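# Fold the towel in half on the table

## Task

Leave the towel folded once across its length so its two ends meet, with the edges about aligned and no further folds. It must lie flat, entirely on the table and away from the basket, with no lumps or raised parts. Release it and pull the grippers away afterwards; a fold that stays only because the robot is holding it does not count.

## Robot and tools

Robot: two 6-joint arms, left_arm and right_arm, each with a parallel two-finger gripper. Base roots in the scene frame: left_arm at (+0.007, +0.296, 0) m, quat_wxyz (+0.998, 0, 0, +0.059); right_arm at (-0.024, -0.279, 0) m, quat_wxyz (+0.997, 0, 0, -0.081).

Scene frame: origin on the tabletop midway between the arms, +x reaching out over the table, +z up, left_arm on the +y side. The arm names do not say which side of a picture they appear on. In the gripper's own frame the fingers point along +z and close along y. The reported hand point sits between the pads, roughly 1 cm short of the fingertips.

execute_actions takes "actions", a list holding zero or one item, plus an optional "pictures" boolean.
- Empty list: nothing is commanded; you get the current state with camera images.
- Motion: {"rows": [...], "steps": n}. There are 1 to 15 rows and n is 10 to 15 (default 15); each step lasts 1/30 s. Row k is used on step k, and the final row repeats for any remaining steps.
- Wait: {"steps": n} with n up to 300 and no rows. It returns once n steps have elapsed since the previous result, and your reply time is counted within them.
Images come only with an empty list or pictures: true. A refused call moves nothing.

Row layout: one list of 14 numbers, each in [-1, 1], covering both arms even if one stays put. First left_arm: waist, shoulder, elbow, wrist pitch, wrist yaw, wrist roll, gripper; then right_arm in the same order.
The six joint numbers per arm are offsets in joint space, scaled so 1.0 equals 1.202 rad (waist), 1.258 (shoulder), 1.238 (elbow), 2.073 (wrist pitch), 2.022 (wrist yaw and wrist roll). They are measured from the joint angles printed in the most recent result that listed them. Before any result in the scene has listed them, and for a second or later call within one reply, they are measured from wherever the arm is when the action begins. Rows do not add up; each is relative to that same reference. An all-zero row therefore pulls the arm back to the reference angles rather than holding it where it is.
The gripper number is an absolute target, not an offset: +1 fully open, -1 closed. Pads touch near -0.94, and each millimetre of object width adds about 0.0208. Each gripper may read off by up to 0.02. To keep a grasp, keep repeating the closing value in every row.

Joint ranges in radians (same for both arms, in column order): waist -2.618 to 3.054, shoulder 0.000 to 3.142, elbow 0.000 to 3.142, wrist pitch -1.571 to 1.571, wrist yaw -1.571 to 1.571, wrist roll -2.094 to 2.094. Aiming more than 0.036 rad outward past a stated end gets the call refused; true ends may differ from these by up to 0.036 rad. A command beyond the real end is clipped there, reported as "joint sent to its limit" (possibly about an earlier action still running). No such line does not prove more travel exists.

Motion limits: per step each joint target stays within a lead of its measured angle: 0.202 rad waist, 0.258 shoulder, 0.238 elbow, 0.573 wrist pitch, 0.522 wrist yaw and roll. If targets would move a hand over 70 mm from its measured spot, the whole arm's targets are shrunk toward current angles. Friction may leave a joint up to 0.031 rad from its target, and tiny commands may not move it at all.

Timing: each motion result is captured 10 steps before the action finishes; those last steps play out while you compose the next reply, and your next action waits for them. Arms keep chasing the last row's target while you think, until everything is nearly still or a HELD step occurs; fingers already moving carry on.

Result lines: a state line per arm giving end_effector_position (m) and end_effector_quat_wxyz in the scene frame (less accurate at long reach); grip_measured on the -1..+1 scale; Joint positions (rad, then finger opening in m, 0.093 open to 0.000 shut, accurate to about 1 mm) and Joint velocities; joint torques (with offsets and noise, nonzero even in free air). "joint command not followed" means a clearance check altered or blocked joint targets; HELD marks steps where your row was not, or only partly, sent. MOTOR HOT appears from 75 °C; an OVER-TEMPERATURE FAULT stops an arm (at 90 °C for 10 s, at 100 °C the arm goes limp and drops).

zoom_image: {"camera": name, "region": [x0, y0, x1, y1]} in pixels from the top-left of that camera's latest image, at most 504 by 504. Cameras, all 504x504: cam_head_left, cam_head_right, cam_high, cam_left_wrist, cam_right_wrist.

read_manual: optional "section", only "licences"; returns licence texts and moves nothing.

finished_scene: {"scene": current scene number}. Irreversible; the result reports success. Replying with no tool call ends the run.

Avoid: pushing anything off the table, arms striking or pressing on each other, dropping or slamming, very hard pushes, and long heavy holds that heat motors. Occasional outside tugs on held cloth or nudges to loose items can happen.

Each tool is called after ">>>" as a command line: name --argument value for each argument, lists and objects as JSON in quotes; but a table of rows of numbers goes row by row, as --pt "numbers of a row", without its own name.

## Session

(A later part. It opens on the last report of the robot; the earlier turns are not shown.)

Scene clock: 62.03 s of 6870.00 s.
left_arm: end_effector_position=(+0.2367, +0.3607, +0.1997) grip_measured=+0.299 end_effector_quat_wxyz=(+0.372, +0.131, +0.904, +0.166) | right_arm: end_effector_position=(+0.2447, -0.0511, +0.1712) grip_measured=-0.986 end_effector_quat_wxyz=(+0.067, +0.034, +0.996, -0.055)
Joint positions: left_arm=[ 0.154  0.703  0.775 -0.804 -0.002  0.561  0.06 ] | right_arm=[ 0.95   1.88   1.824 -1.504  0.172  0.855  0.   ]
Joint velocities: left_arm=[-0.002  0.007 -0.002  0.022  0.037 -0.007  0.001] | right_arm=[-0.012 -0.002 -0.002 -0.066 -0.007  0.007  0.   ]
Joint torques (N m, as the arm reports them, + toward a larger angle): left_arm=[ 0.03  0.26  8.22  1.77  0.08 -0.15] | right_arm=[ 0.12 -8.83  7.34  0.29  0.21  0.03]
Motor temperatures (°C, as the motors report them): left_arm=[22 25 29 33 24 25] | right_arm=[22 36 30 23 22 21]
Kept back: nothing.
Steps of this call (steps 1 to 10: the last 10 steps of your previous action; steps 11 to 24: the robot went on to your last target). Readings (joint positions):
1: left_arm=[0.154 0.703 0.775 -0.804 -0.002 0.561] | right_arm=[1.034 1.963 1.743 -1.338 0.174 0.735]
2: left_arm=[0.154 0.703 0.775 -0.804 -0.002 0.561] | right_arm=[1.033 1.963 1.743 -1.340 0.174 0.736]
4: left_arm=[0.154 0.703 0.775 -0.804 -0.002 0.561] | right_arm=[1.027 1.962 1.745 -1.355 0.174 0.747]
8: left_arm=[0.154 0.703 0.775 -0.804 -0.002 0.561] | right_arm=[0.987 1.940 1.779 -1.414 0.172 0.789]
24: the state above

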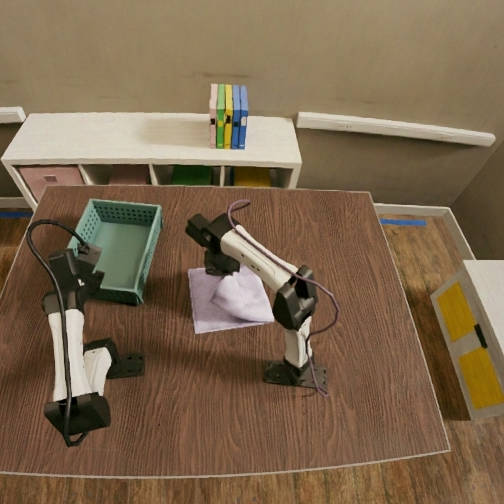

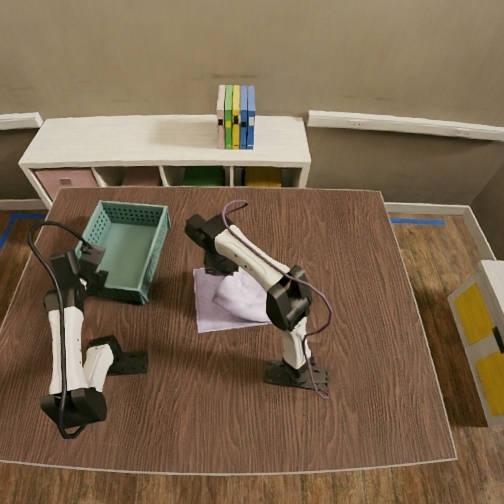

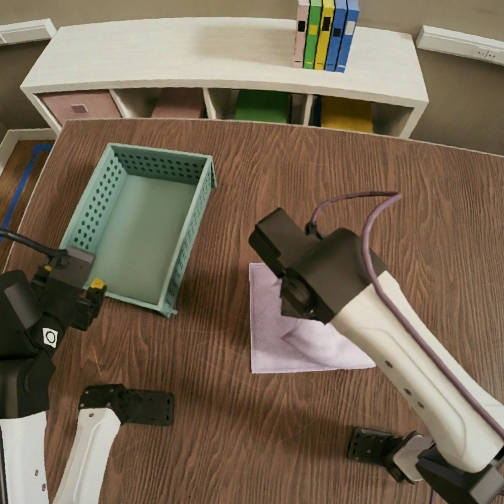

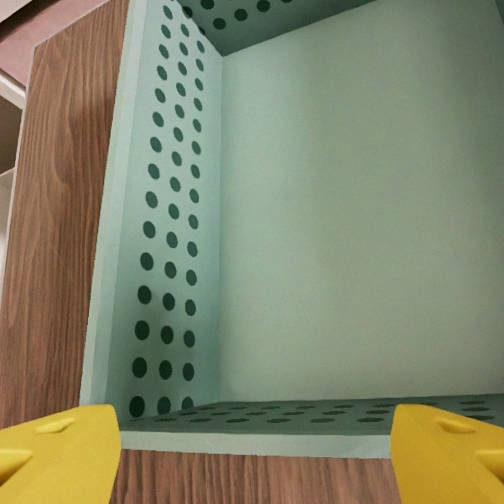

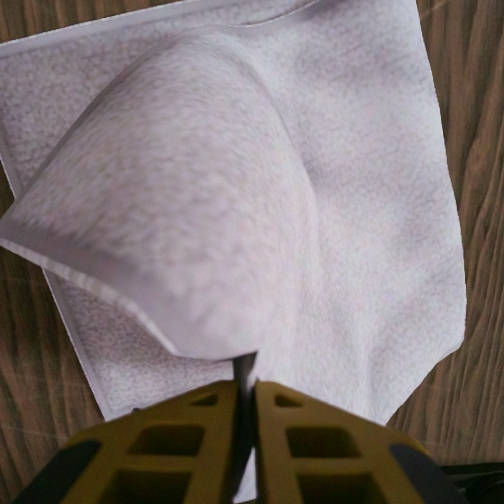

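>>> execute_actions --actions '[{"rows":[[0,0,0,0,0,0,0.3,0.008,0.01,0.002,0.006,0,0.001,-1],[0,0,0,0,0,0,0.3,0.02,0.026,0.004,0.016,0,0.002,-1],[0,0,0,0,0,0,0.3,0.035,0.046,0.005,0.03,0,0.003,-1],[0,0,0,0,0,0,0.3,0.05,0.067,0.004,0.045,0,0.004,-1],[0,0,0,0,0,0,0.3,0.065,0.089,0.001,0.061,0,0.005,-1],[0,0,0,0,0,0,0.3,0.079,0.111,-0.005,0.078,0,0.006,-1],[0,0,0,0,0,0,0.3,0.092,0.133,-0.013,0.095,0,0.007,-1],[0,0,0,0,0,0,0.3,0.103,0.154,-0.022,0.112,0,0.008,-1],[0,0,0,0,0,0,0.3,0.113,0.174,-0.032,0.129,0,0.009,-1],[0,0,0,0,0,0,0.3,0.121,0.192,-0.043,0.145,0,0.01,-1],[0,0,0,0,0,0,0.3,0.127,0.208,-0.053,0.16,0,0.01,-1],[0,0,0,0,0,0,0.3,0.131,0.221,-0.062,0.173,0,0.01,-1],[0,0,0,0,0,0,0.3,0.134,0.23,-0.068,0.183,0,0.01,-1],[0,0,0,0,0,0,0.3,0.135,0.235,-0.072,0.188,0,0.01,-1]],"steps":14}]'

>>> execute_actions --actions '[{"steps":22}]' --pictures true

Scene clock: 63.30 s of 6870.00 s.
left_arm: end_effector_position=(+0.2367, +0.3607, +0.1997) grip_measured=+0.299 end_effector_quat_wxyz=(+0.372, +0.131, +0.904, +0.166) | right_arm: end_effector_position=(+0.2442, -0.0437, +0.1651) grip_measured=-0.986 end_effector_quat_wxyz=(+0.066, +0.027, +0.996, -0.056)
Joint positions: left_arm=[ 0.154  0.703  0.775 -0.804 -0.002  0.561  0.06 ] | right_arm=[ 0.966  1.899  1.824 -1.49   0.174  0.856  0.   ]
Joint velocities: left_arm=[ 0.002 -0.007  0.007 -0.007 -0.022 -0.007  0.   ] | right_arm=[ 0.315  0.388 -0.022  0.286  0.066  0.007  0.   ]
Joint torques (N m, as the arm reports them, + toward a larger angle): left_arm=[ 0.08  0.2   8.24  1.78  0.06 -0.13] | right_arm=[ 2.15 -5.23  6.34  0.69  0.16  0.  ]
Motor temperatures (°C, as the motors report them): left_arm=[22 25 29 33 24 25] | right_arm=[22 36 30 23 22 21]
Steps of this call (steps 1 to 30: the robot went on to your last target; steps 31 to 34: nothing new was sent; steps 35 to 38: the first 4 steps of this action). Readings (joint positions):
35: left_arm=[0.154 0.703 0.775 -0.804 -0.002 0.561] | right_arm=[0.950 1.880 1.824 -1.505 0.172 0.856]
36: left_arm=[0.154 0.703 0.775 -0.804 -0.002 0.561] | right_arm=[0.951 1.882 1.824 -1.504 0.173 0.856]
38: the state above

Scene clock: 64.03 s of 6870.00 s.
left_arm: end_effector_position=(+0.2367, +0.3607, +0.1997) grip_measured=+0.299 end_effector_quat_wxyz=(+0.372, +0.131, +0.904, +0.166) | right_arm: end_effector_position=(+0.2411, +0.0433, +0.0347) grip_measured=-0.986 end_effector_quat_wxyz=(+0.061, -0.043, +0.995, -0.058)
Joint positions: left_arm=[ 0.154  0.703  0.775 -0.804 -0.002  0.561  0.06 ] | right_arm=[ 1.114  2.193  1.74  -1.135  0.168  0.866  0.   ]
Joint velocities: left_arm=[-0.002  0.012 -0.007  0.007 -0.037 -0.022  0.001] | right_arm=[-0.017 -0.017  0.002  0.066  0.007  0.051  0.   ]
Joint torques (N m, as the arm reports them, + toward a larger angle): left_arm=[ 0.13  0.24  8.23  1.78  0.09 -0.14] | right_arm=[  0.03 -12.2    5.62   0.5    0.24   0.03]
Motor temperatures (°C, as the motors report them): left_arm=[22 25 29 33 24 25] | right_arm=[22 36 30 23 22 21]
Kept back: nothing.
Steps of this call (steps 1 to 10: the last 10 steps of your previous action; steps 11 to 22: the robot went on to your last target). Readings (joint positions):
1: left_arm=[0.154 0.703 0.775 -0.804 -0.002 0.561] | right_arm=[0.980 1.917 1.824 -1.475 0.174 0.857]
2: left_arm=[0.154 0.703 0.775 -0.804 -0.002 0.561] | right_arm=[0.997 1.940 1.824 -1.456 0.174 0.857]
4: left_arm=[0.154 0.703 0.775 -0.804 -0.002 0.561] | right_arm=[1.035 2.001 1.824 -1.403 0.174 0.859]
8: left_arm=[0.154 0.703 0.775 -0.804 -0.002 0.561] | right_arm=[1.095 2.121 1.787 -1.269 0.173 0.862]
22: the state above

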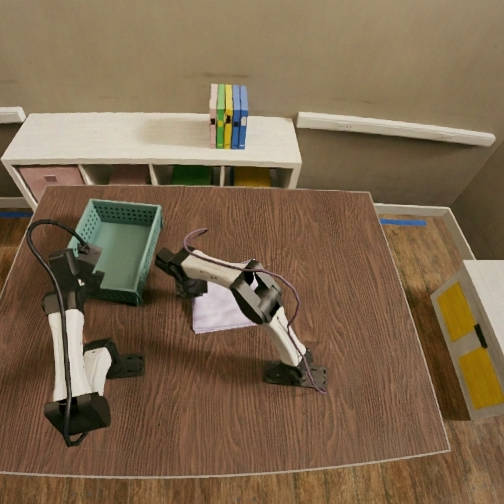

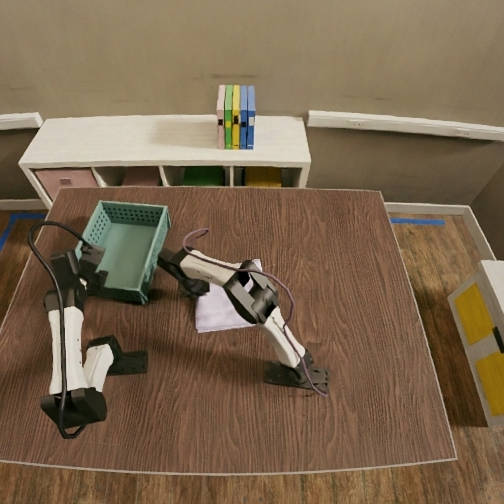

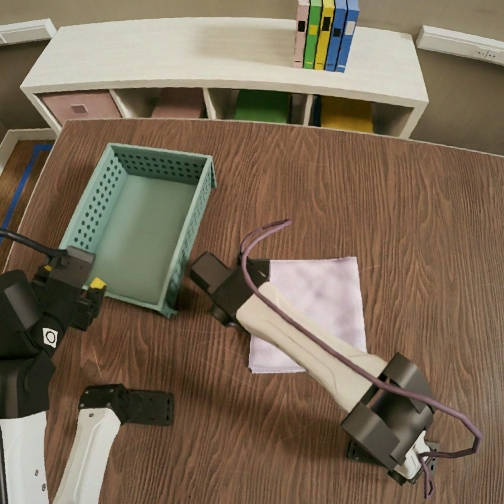

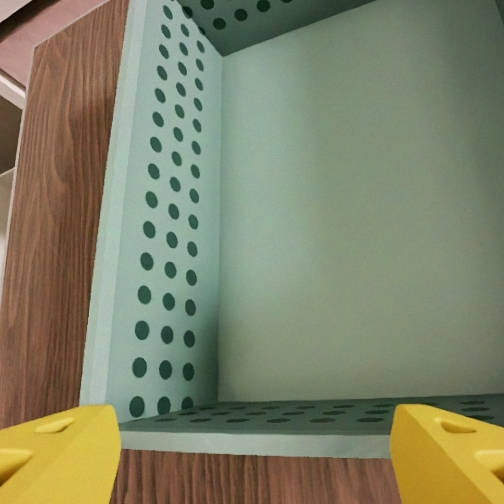

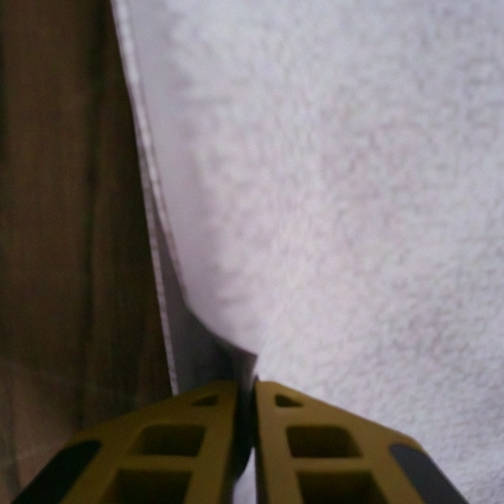

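Aligned nicely. Release, lift, retreat.

>>> execute_actions --actions '[{"rows":[[0,0,0,0,0,0,0.3,0,0,0,0,0,0,-0.8],[0,0,0,0,0,0,0.3,0,0,0,0,0,0,-0.55],[0,0,0,0,0,0,0.3,0,0,0,0,0,0,-0.3],[0,0,0,0,0,0,0.3,0,0,0,0,0,0,0],[0,0,0,0,0,0,0.3,0,0,0,0,0,0,0.3],[0,0,0,0,0,0,0.3,0,0,0,0,0,0,0.3],[0,0,0,0,0,0,0.3,0,-0.015,0,-0.005,0,0,0.3],[0,0,0,0,0,0,0.3,0,-0.035,0,-0.015,0,0,0.3],[0,0,0,0,0,0,0.3,0,-0.06,0,-0.03,0,0,0.3],[0,0,0,0,0,0,0.3,0,-0.09,0,-0.045,0,0,0.3],[0,0,0,0,0,0,0.3,0,-0.12,0,-0.06,0,0,0.3],[0,0,0,0,0,0,0.3,0,-0.155,0,-0.075,0,0,0.3],[0,0,0,0,0,0,0.3,0,-0.19,0,-0.09,0,0,0.3],[0,0,0,0,0,0,0.3,0,-0.225,0,-0.1,0,0,0.3],[0,0,0,0,0,0,0.3,0,-0.26,0,-0.11,0,0,0.3]],"steps":15}]'

>>> execute_actions --actions '[{"rows":[[0,0,0,0,0,0,0.3,-0.03,-0.1,-0.02,0,0,0,0.3],[0,0,0,0,0,0,0.3,-0.08,-0.15,-0.05,0,0,0,0.3],[0,0,0,0,0,0,0.3,-0.15,-0.21,-0.1,0,0,0,0.3],[0,0,0,0,0,0,0.3,-0.23,-0.27,-0.15,0,0,0,0.3],[0,0,0,0,0,0,0.3,-0.31,-0.34,-0.2,0,0,0,0.3],[0,0,0,0,0,0,0.3,-0.39,-0.41,-0.25,0,0,0,0.3],[0,0,0,0,0,0,0.3,-0.47,-0.48,-0.31,0,0,0,0.3],[0,0,0,0,0,0,0.3,-0.55,-0.55,-0.36,0,0,0,0.3],[0,0,0,0,0,0,0.3,-0.63,-0.62,-0.41,0,0,0,0.3],[0,0,0,0,0,0,0.3,-0.71,-0.69,-0.46,0,0,0,0.3],[0,0,0,0,0,0,0.3,-0.79,-0.75,-0.51,0,0,0,0.3],[0,0,0,0,0,0,0.3,-0.87,-0.81,-0.57,0,0,0,0.3],[0,0,0,0,0,0,0.3,-0.93,-0.86,-0.6,0,0,0,0.3],[0,0,0,0,0,0,0.3,-0.98,-0.89,-0.64,0,0,0,0.3],[0,0,0,0,0,0,0.3,-1,-0.9,-0.65,0,0,0,0.3]],"steps":15}]'

>>> execute_actions --actions '[{"steps":25}]' --pictures true

>>> zoom_image --camera "cam_high" --region '[220, 235, 390, 395]'

Scene clock: 68.43 s of 6870.00 s.
left_arm: end_effector_position=(+0.2367, +0.3607, +0.1997) grip_measured=+0.299 end_effector_quat_wxyz=(+0.372, +0.131, +0.904, +0.166) | right_arm: end_effector_position=(+0.2417, +0.0440, +0.0347) grip_measured=+0.097 end_effector_quat_wxyz=(+0.062, -0.043, +0.996, -0.057)
Joint positions: left_arm=[ 0.154  0.703  0.775 -0.804 -0.002  0.561  0.06 ] | right_arm=[ 1.114  2.193  1.74  -1.131  0.168  0.866  0.05 ]
Joint velocities: left_arm=[-0.007 -0.002  0.002 -0.007  0.007 -0.007  0.001] | right_arm=[ 0.012 -0.007 -0.017 -0.022  0.066  0.037  0.404]
Joint torques (N m, as the arm reports them, + toward a larger angle): left_arm=[ 0.01  0.2   8.19  1.79  0.09 -0.14] | right_arm=[  0.18 -10.9    5.97   0.28   0.2   -0.08]
Motor temperatures (°C, as the motors report them): left_arm=[22 25 29 33 24 25] | right_arm=[22 37 30 23 22 21]
Steps of this call (steps 1 to 30: the robot went on to your last target; steps 31 to 120: nothing new was sent; then 0.23 s passed at rest; steps 121 to 125: the first 5 steps of this action). Readings (joint positions):
121: left_arm=[0.154 0.703 0.775 -0.804 -0.002 0.561] | right_arm=[1.114 2.193 1.740 -1.131 0.168 0.866]
122: left_arm=[0.154 0.703 0.775 -0.804 -0.002 0.561] | right_arm=[1.114 2.193 1.740 -1.131 0.168 0.866]
124: left_arm=[0.154 0.703 0.775 -0.804 -0.002 0.561] | right_arm=[1.114 2.193 1.740 -1.131 0.168 0.866]
125: the state above

Scene clock: 68.93 s of 6870.00 s.
left_arm: end_effector_position=(+0.2367, +0.3607, +0.1997) grip_measured=+0.299 end_effector_quat_wxyz=(+0.372, +0.131, +0.904, +0.166) | right_arm: end_effector_position=(+0.2503, -0.0278, +0.1860) grip_measured=+0.297 end_effector_quat_wxyz=(+0.148, +0.037, +0.987, +0.050)
Joint positions: left_arm=[ 0.154  0.703  0.775 -0.804 -0.002  0.561  0.06 ] | right_arm=[ 0.975  1.713  1.642 -1.227  0.155  0.866  0.059]
Joint velocities: left_arm=[-0.002  0.002 -0.002 -0.007 -0.007  0.022 -0.   ] | right_arm=[-1.653 -1.629 -1.219  0.081  0.11   0.007 -0.   ]
Joint torques (N m, as the arm reports them, + toward a larger angle): left_arm=[ 0.05  0.23  8.25  1.78  0.07 -0.14] | right_arm=[ 0.19 -7.78  4.31  0.52  0.23 -0.07]
Motor temperatures (°C, as the motors report them): left_arm=[22 25 29 33 24 25] | right_arm=[22 37 30 23 22 21]
Steps of this call (steps 1 to 10: the last 10 steps of your previous action; steps 11 to 15: the first 5 steps of this action, its rows measured from where the robot was after step 10). Readings (joint positions):
10: left_arm=[0.154 0.703 0.775 -0.804 -0.002 0.561] | right_arm=[1.114 1.985 1.740 -1.254 0.167 0.866]
11: left_arm=[0.154 0.703 0.775 -0.804 -0.002 0.561] | right_arm=[1.111 1.935 1.740 -1.262 0.167 0.866]
12: left_arm=[0.154 0.703 0.775 -0.804 -0.002 0.561] | right_arm=[1.099 1.883 1.733 -1.255 0.163 0.866]
14: left_arm=[0.154 0.703 0.775 -0.804 -0.002 0.561] | right_arm=[1.030 1.771 1.681 -1.233 0.155 0.866]
15: the state above

Scene clock: 69.77 s of 6870.00 s.
left_arm: end_effector_position=(+0.2367, +0.3607, +0.1997) grip_measured=+0.299 end_effector_quat_wxyz=(+0.372, +0.131, +0.904, +0.166) | right_arm: end_effector_position=(+0.1410, -0.3501, +0.1760) grip_measured=+0.297 end_effector_quat_wxyz=(+0.215, +0.529, +0.821, -0.020)
Joint positions: left_arm=[ 0.154  0.703  0.775 -0.804 -0.002  0.561  0.06 ] | right_arm=[-0.08   0.85   0.953 -1.273  0.174  0.866  0.059]
Joint velocities: left_arm=[ 0.007 -0.002 -0.012  0.007  0.007 -0.007 -0.001] | right_arm=[ 0.032  0.007  0.017  0.051  0.022 -0.007 -0.   ]
Joint torques (N m, as the arm reports them, + toward a larger angle): left_arm=[ 0.01  0.24  8.19  1.79  0.07 -0.15] | right_arm=[-0.49  0.06  4.98  1.5   0.13 -0.09]
Motor temperatures (°C, as the motors report them): left_arm=[22 25 29 33 24 25] | right_arm=[22 37 30 23 22 21]
Kept back: nothing.
Steps of this call (steps 1 to 10: the last 10 steps of your previous action; steps 11 to 25: the robot went on to your last target). Readings (joint positions):
1: left_arm=[0.154 0.703 0.775 -0.804 -0.002 0.561] | right_arm=[0.916 1.653 1.595 -1.222 0.156 0.866]
2: left_arm=[0.154 0.703 0.775 -0.804 -0.002 0.561] | right_arm=[0.856 1.590 1.542 -1.218 0.158 0.866]
4: left_arm=[0.154 0.703 0.775 -0.804 -0.002 0.561] | right_arm=[0.734 1.457 1.426 -1.216 0.162 0.866]
8: left_arm=[0.154 0.703 0.775 -0.804 -0.002 0.561] | right_arm=[0.475 1.165 1.170 -1.217 0.169 0.866]
25: the state above

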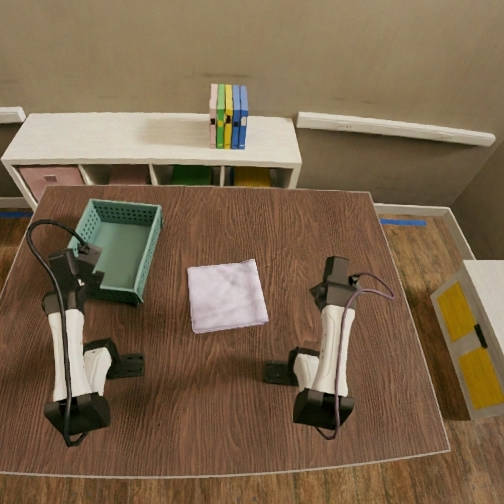

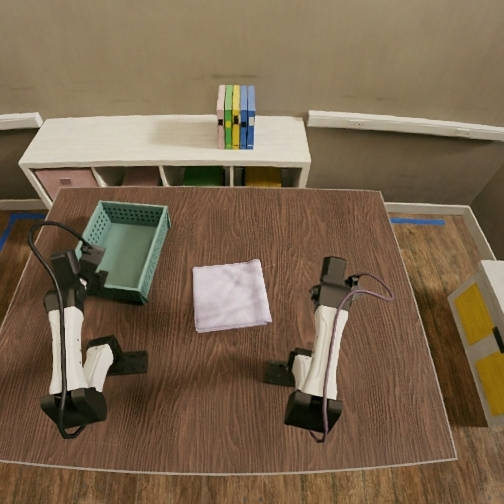

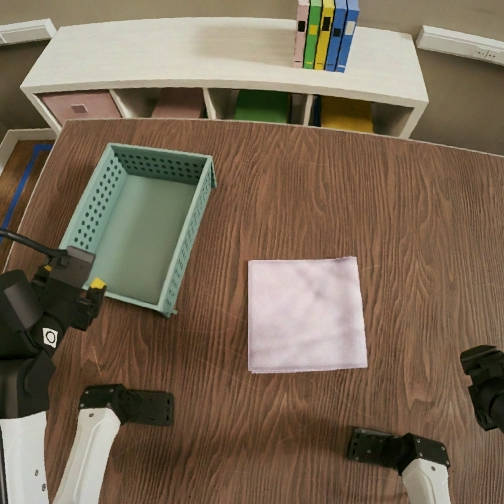

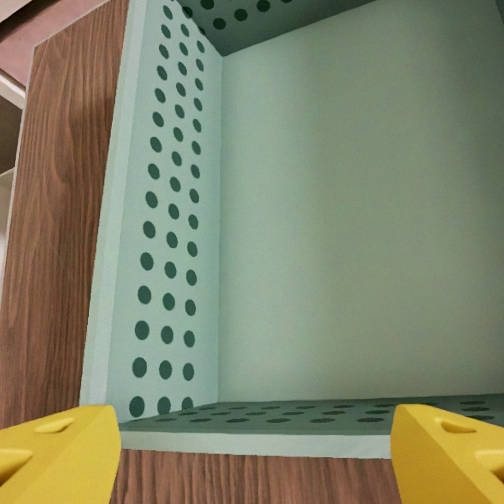

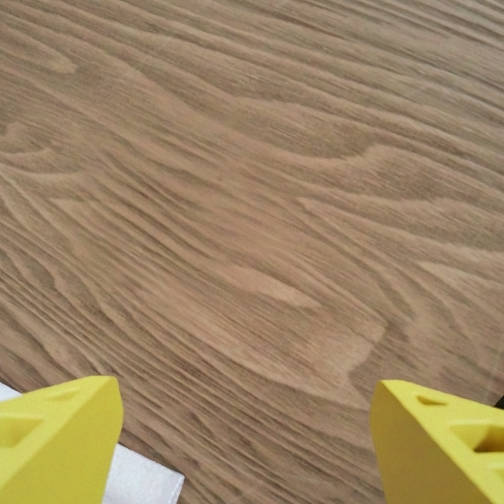

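Region (220, 235, 390, 395) of cam_high's 504x504 image, scaled by 2.965, with more detail than that image has; it fills the top 474 rows of this view, and the rest is white.

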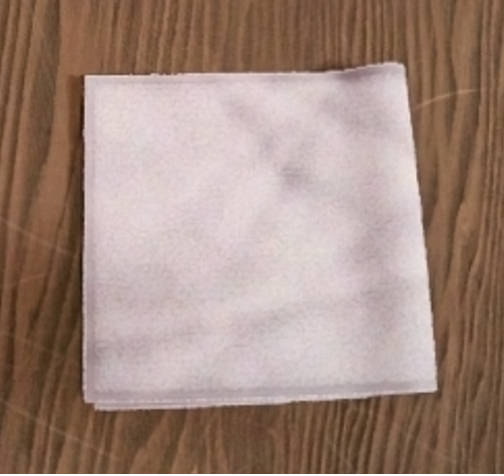

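>>> finished_scene --scene 2

The scene is finished: the task was done.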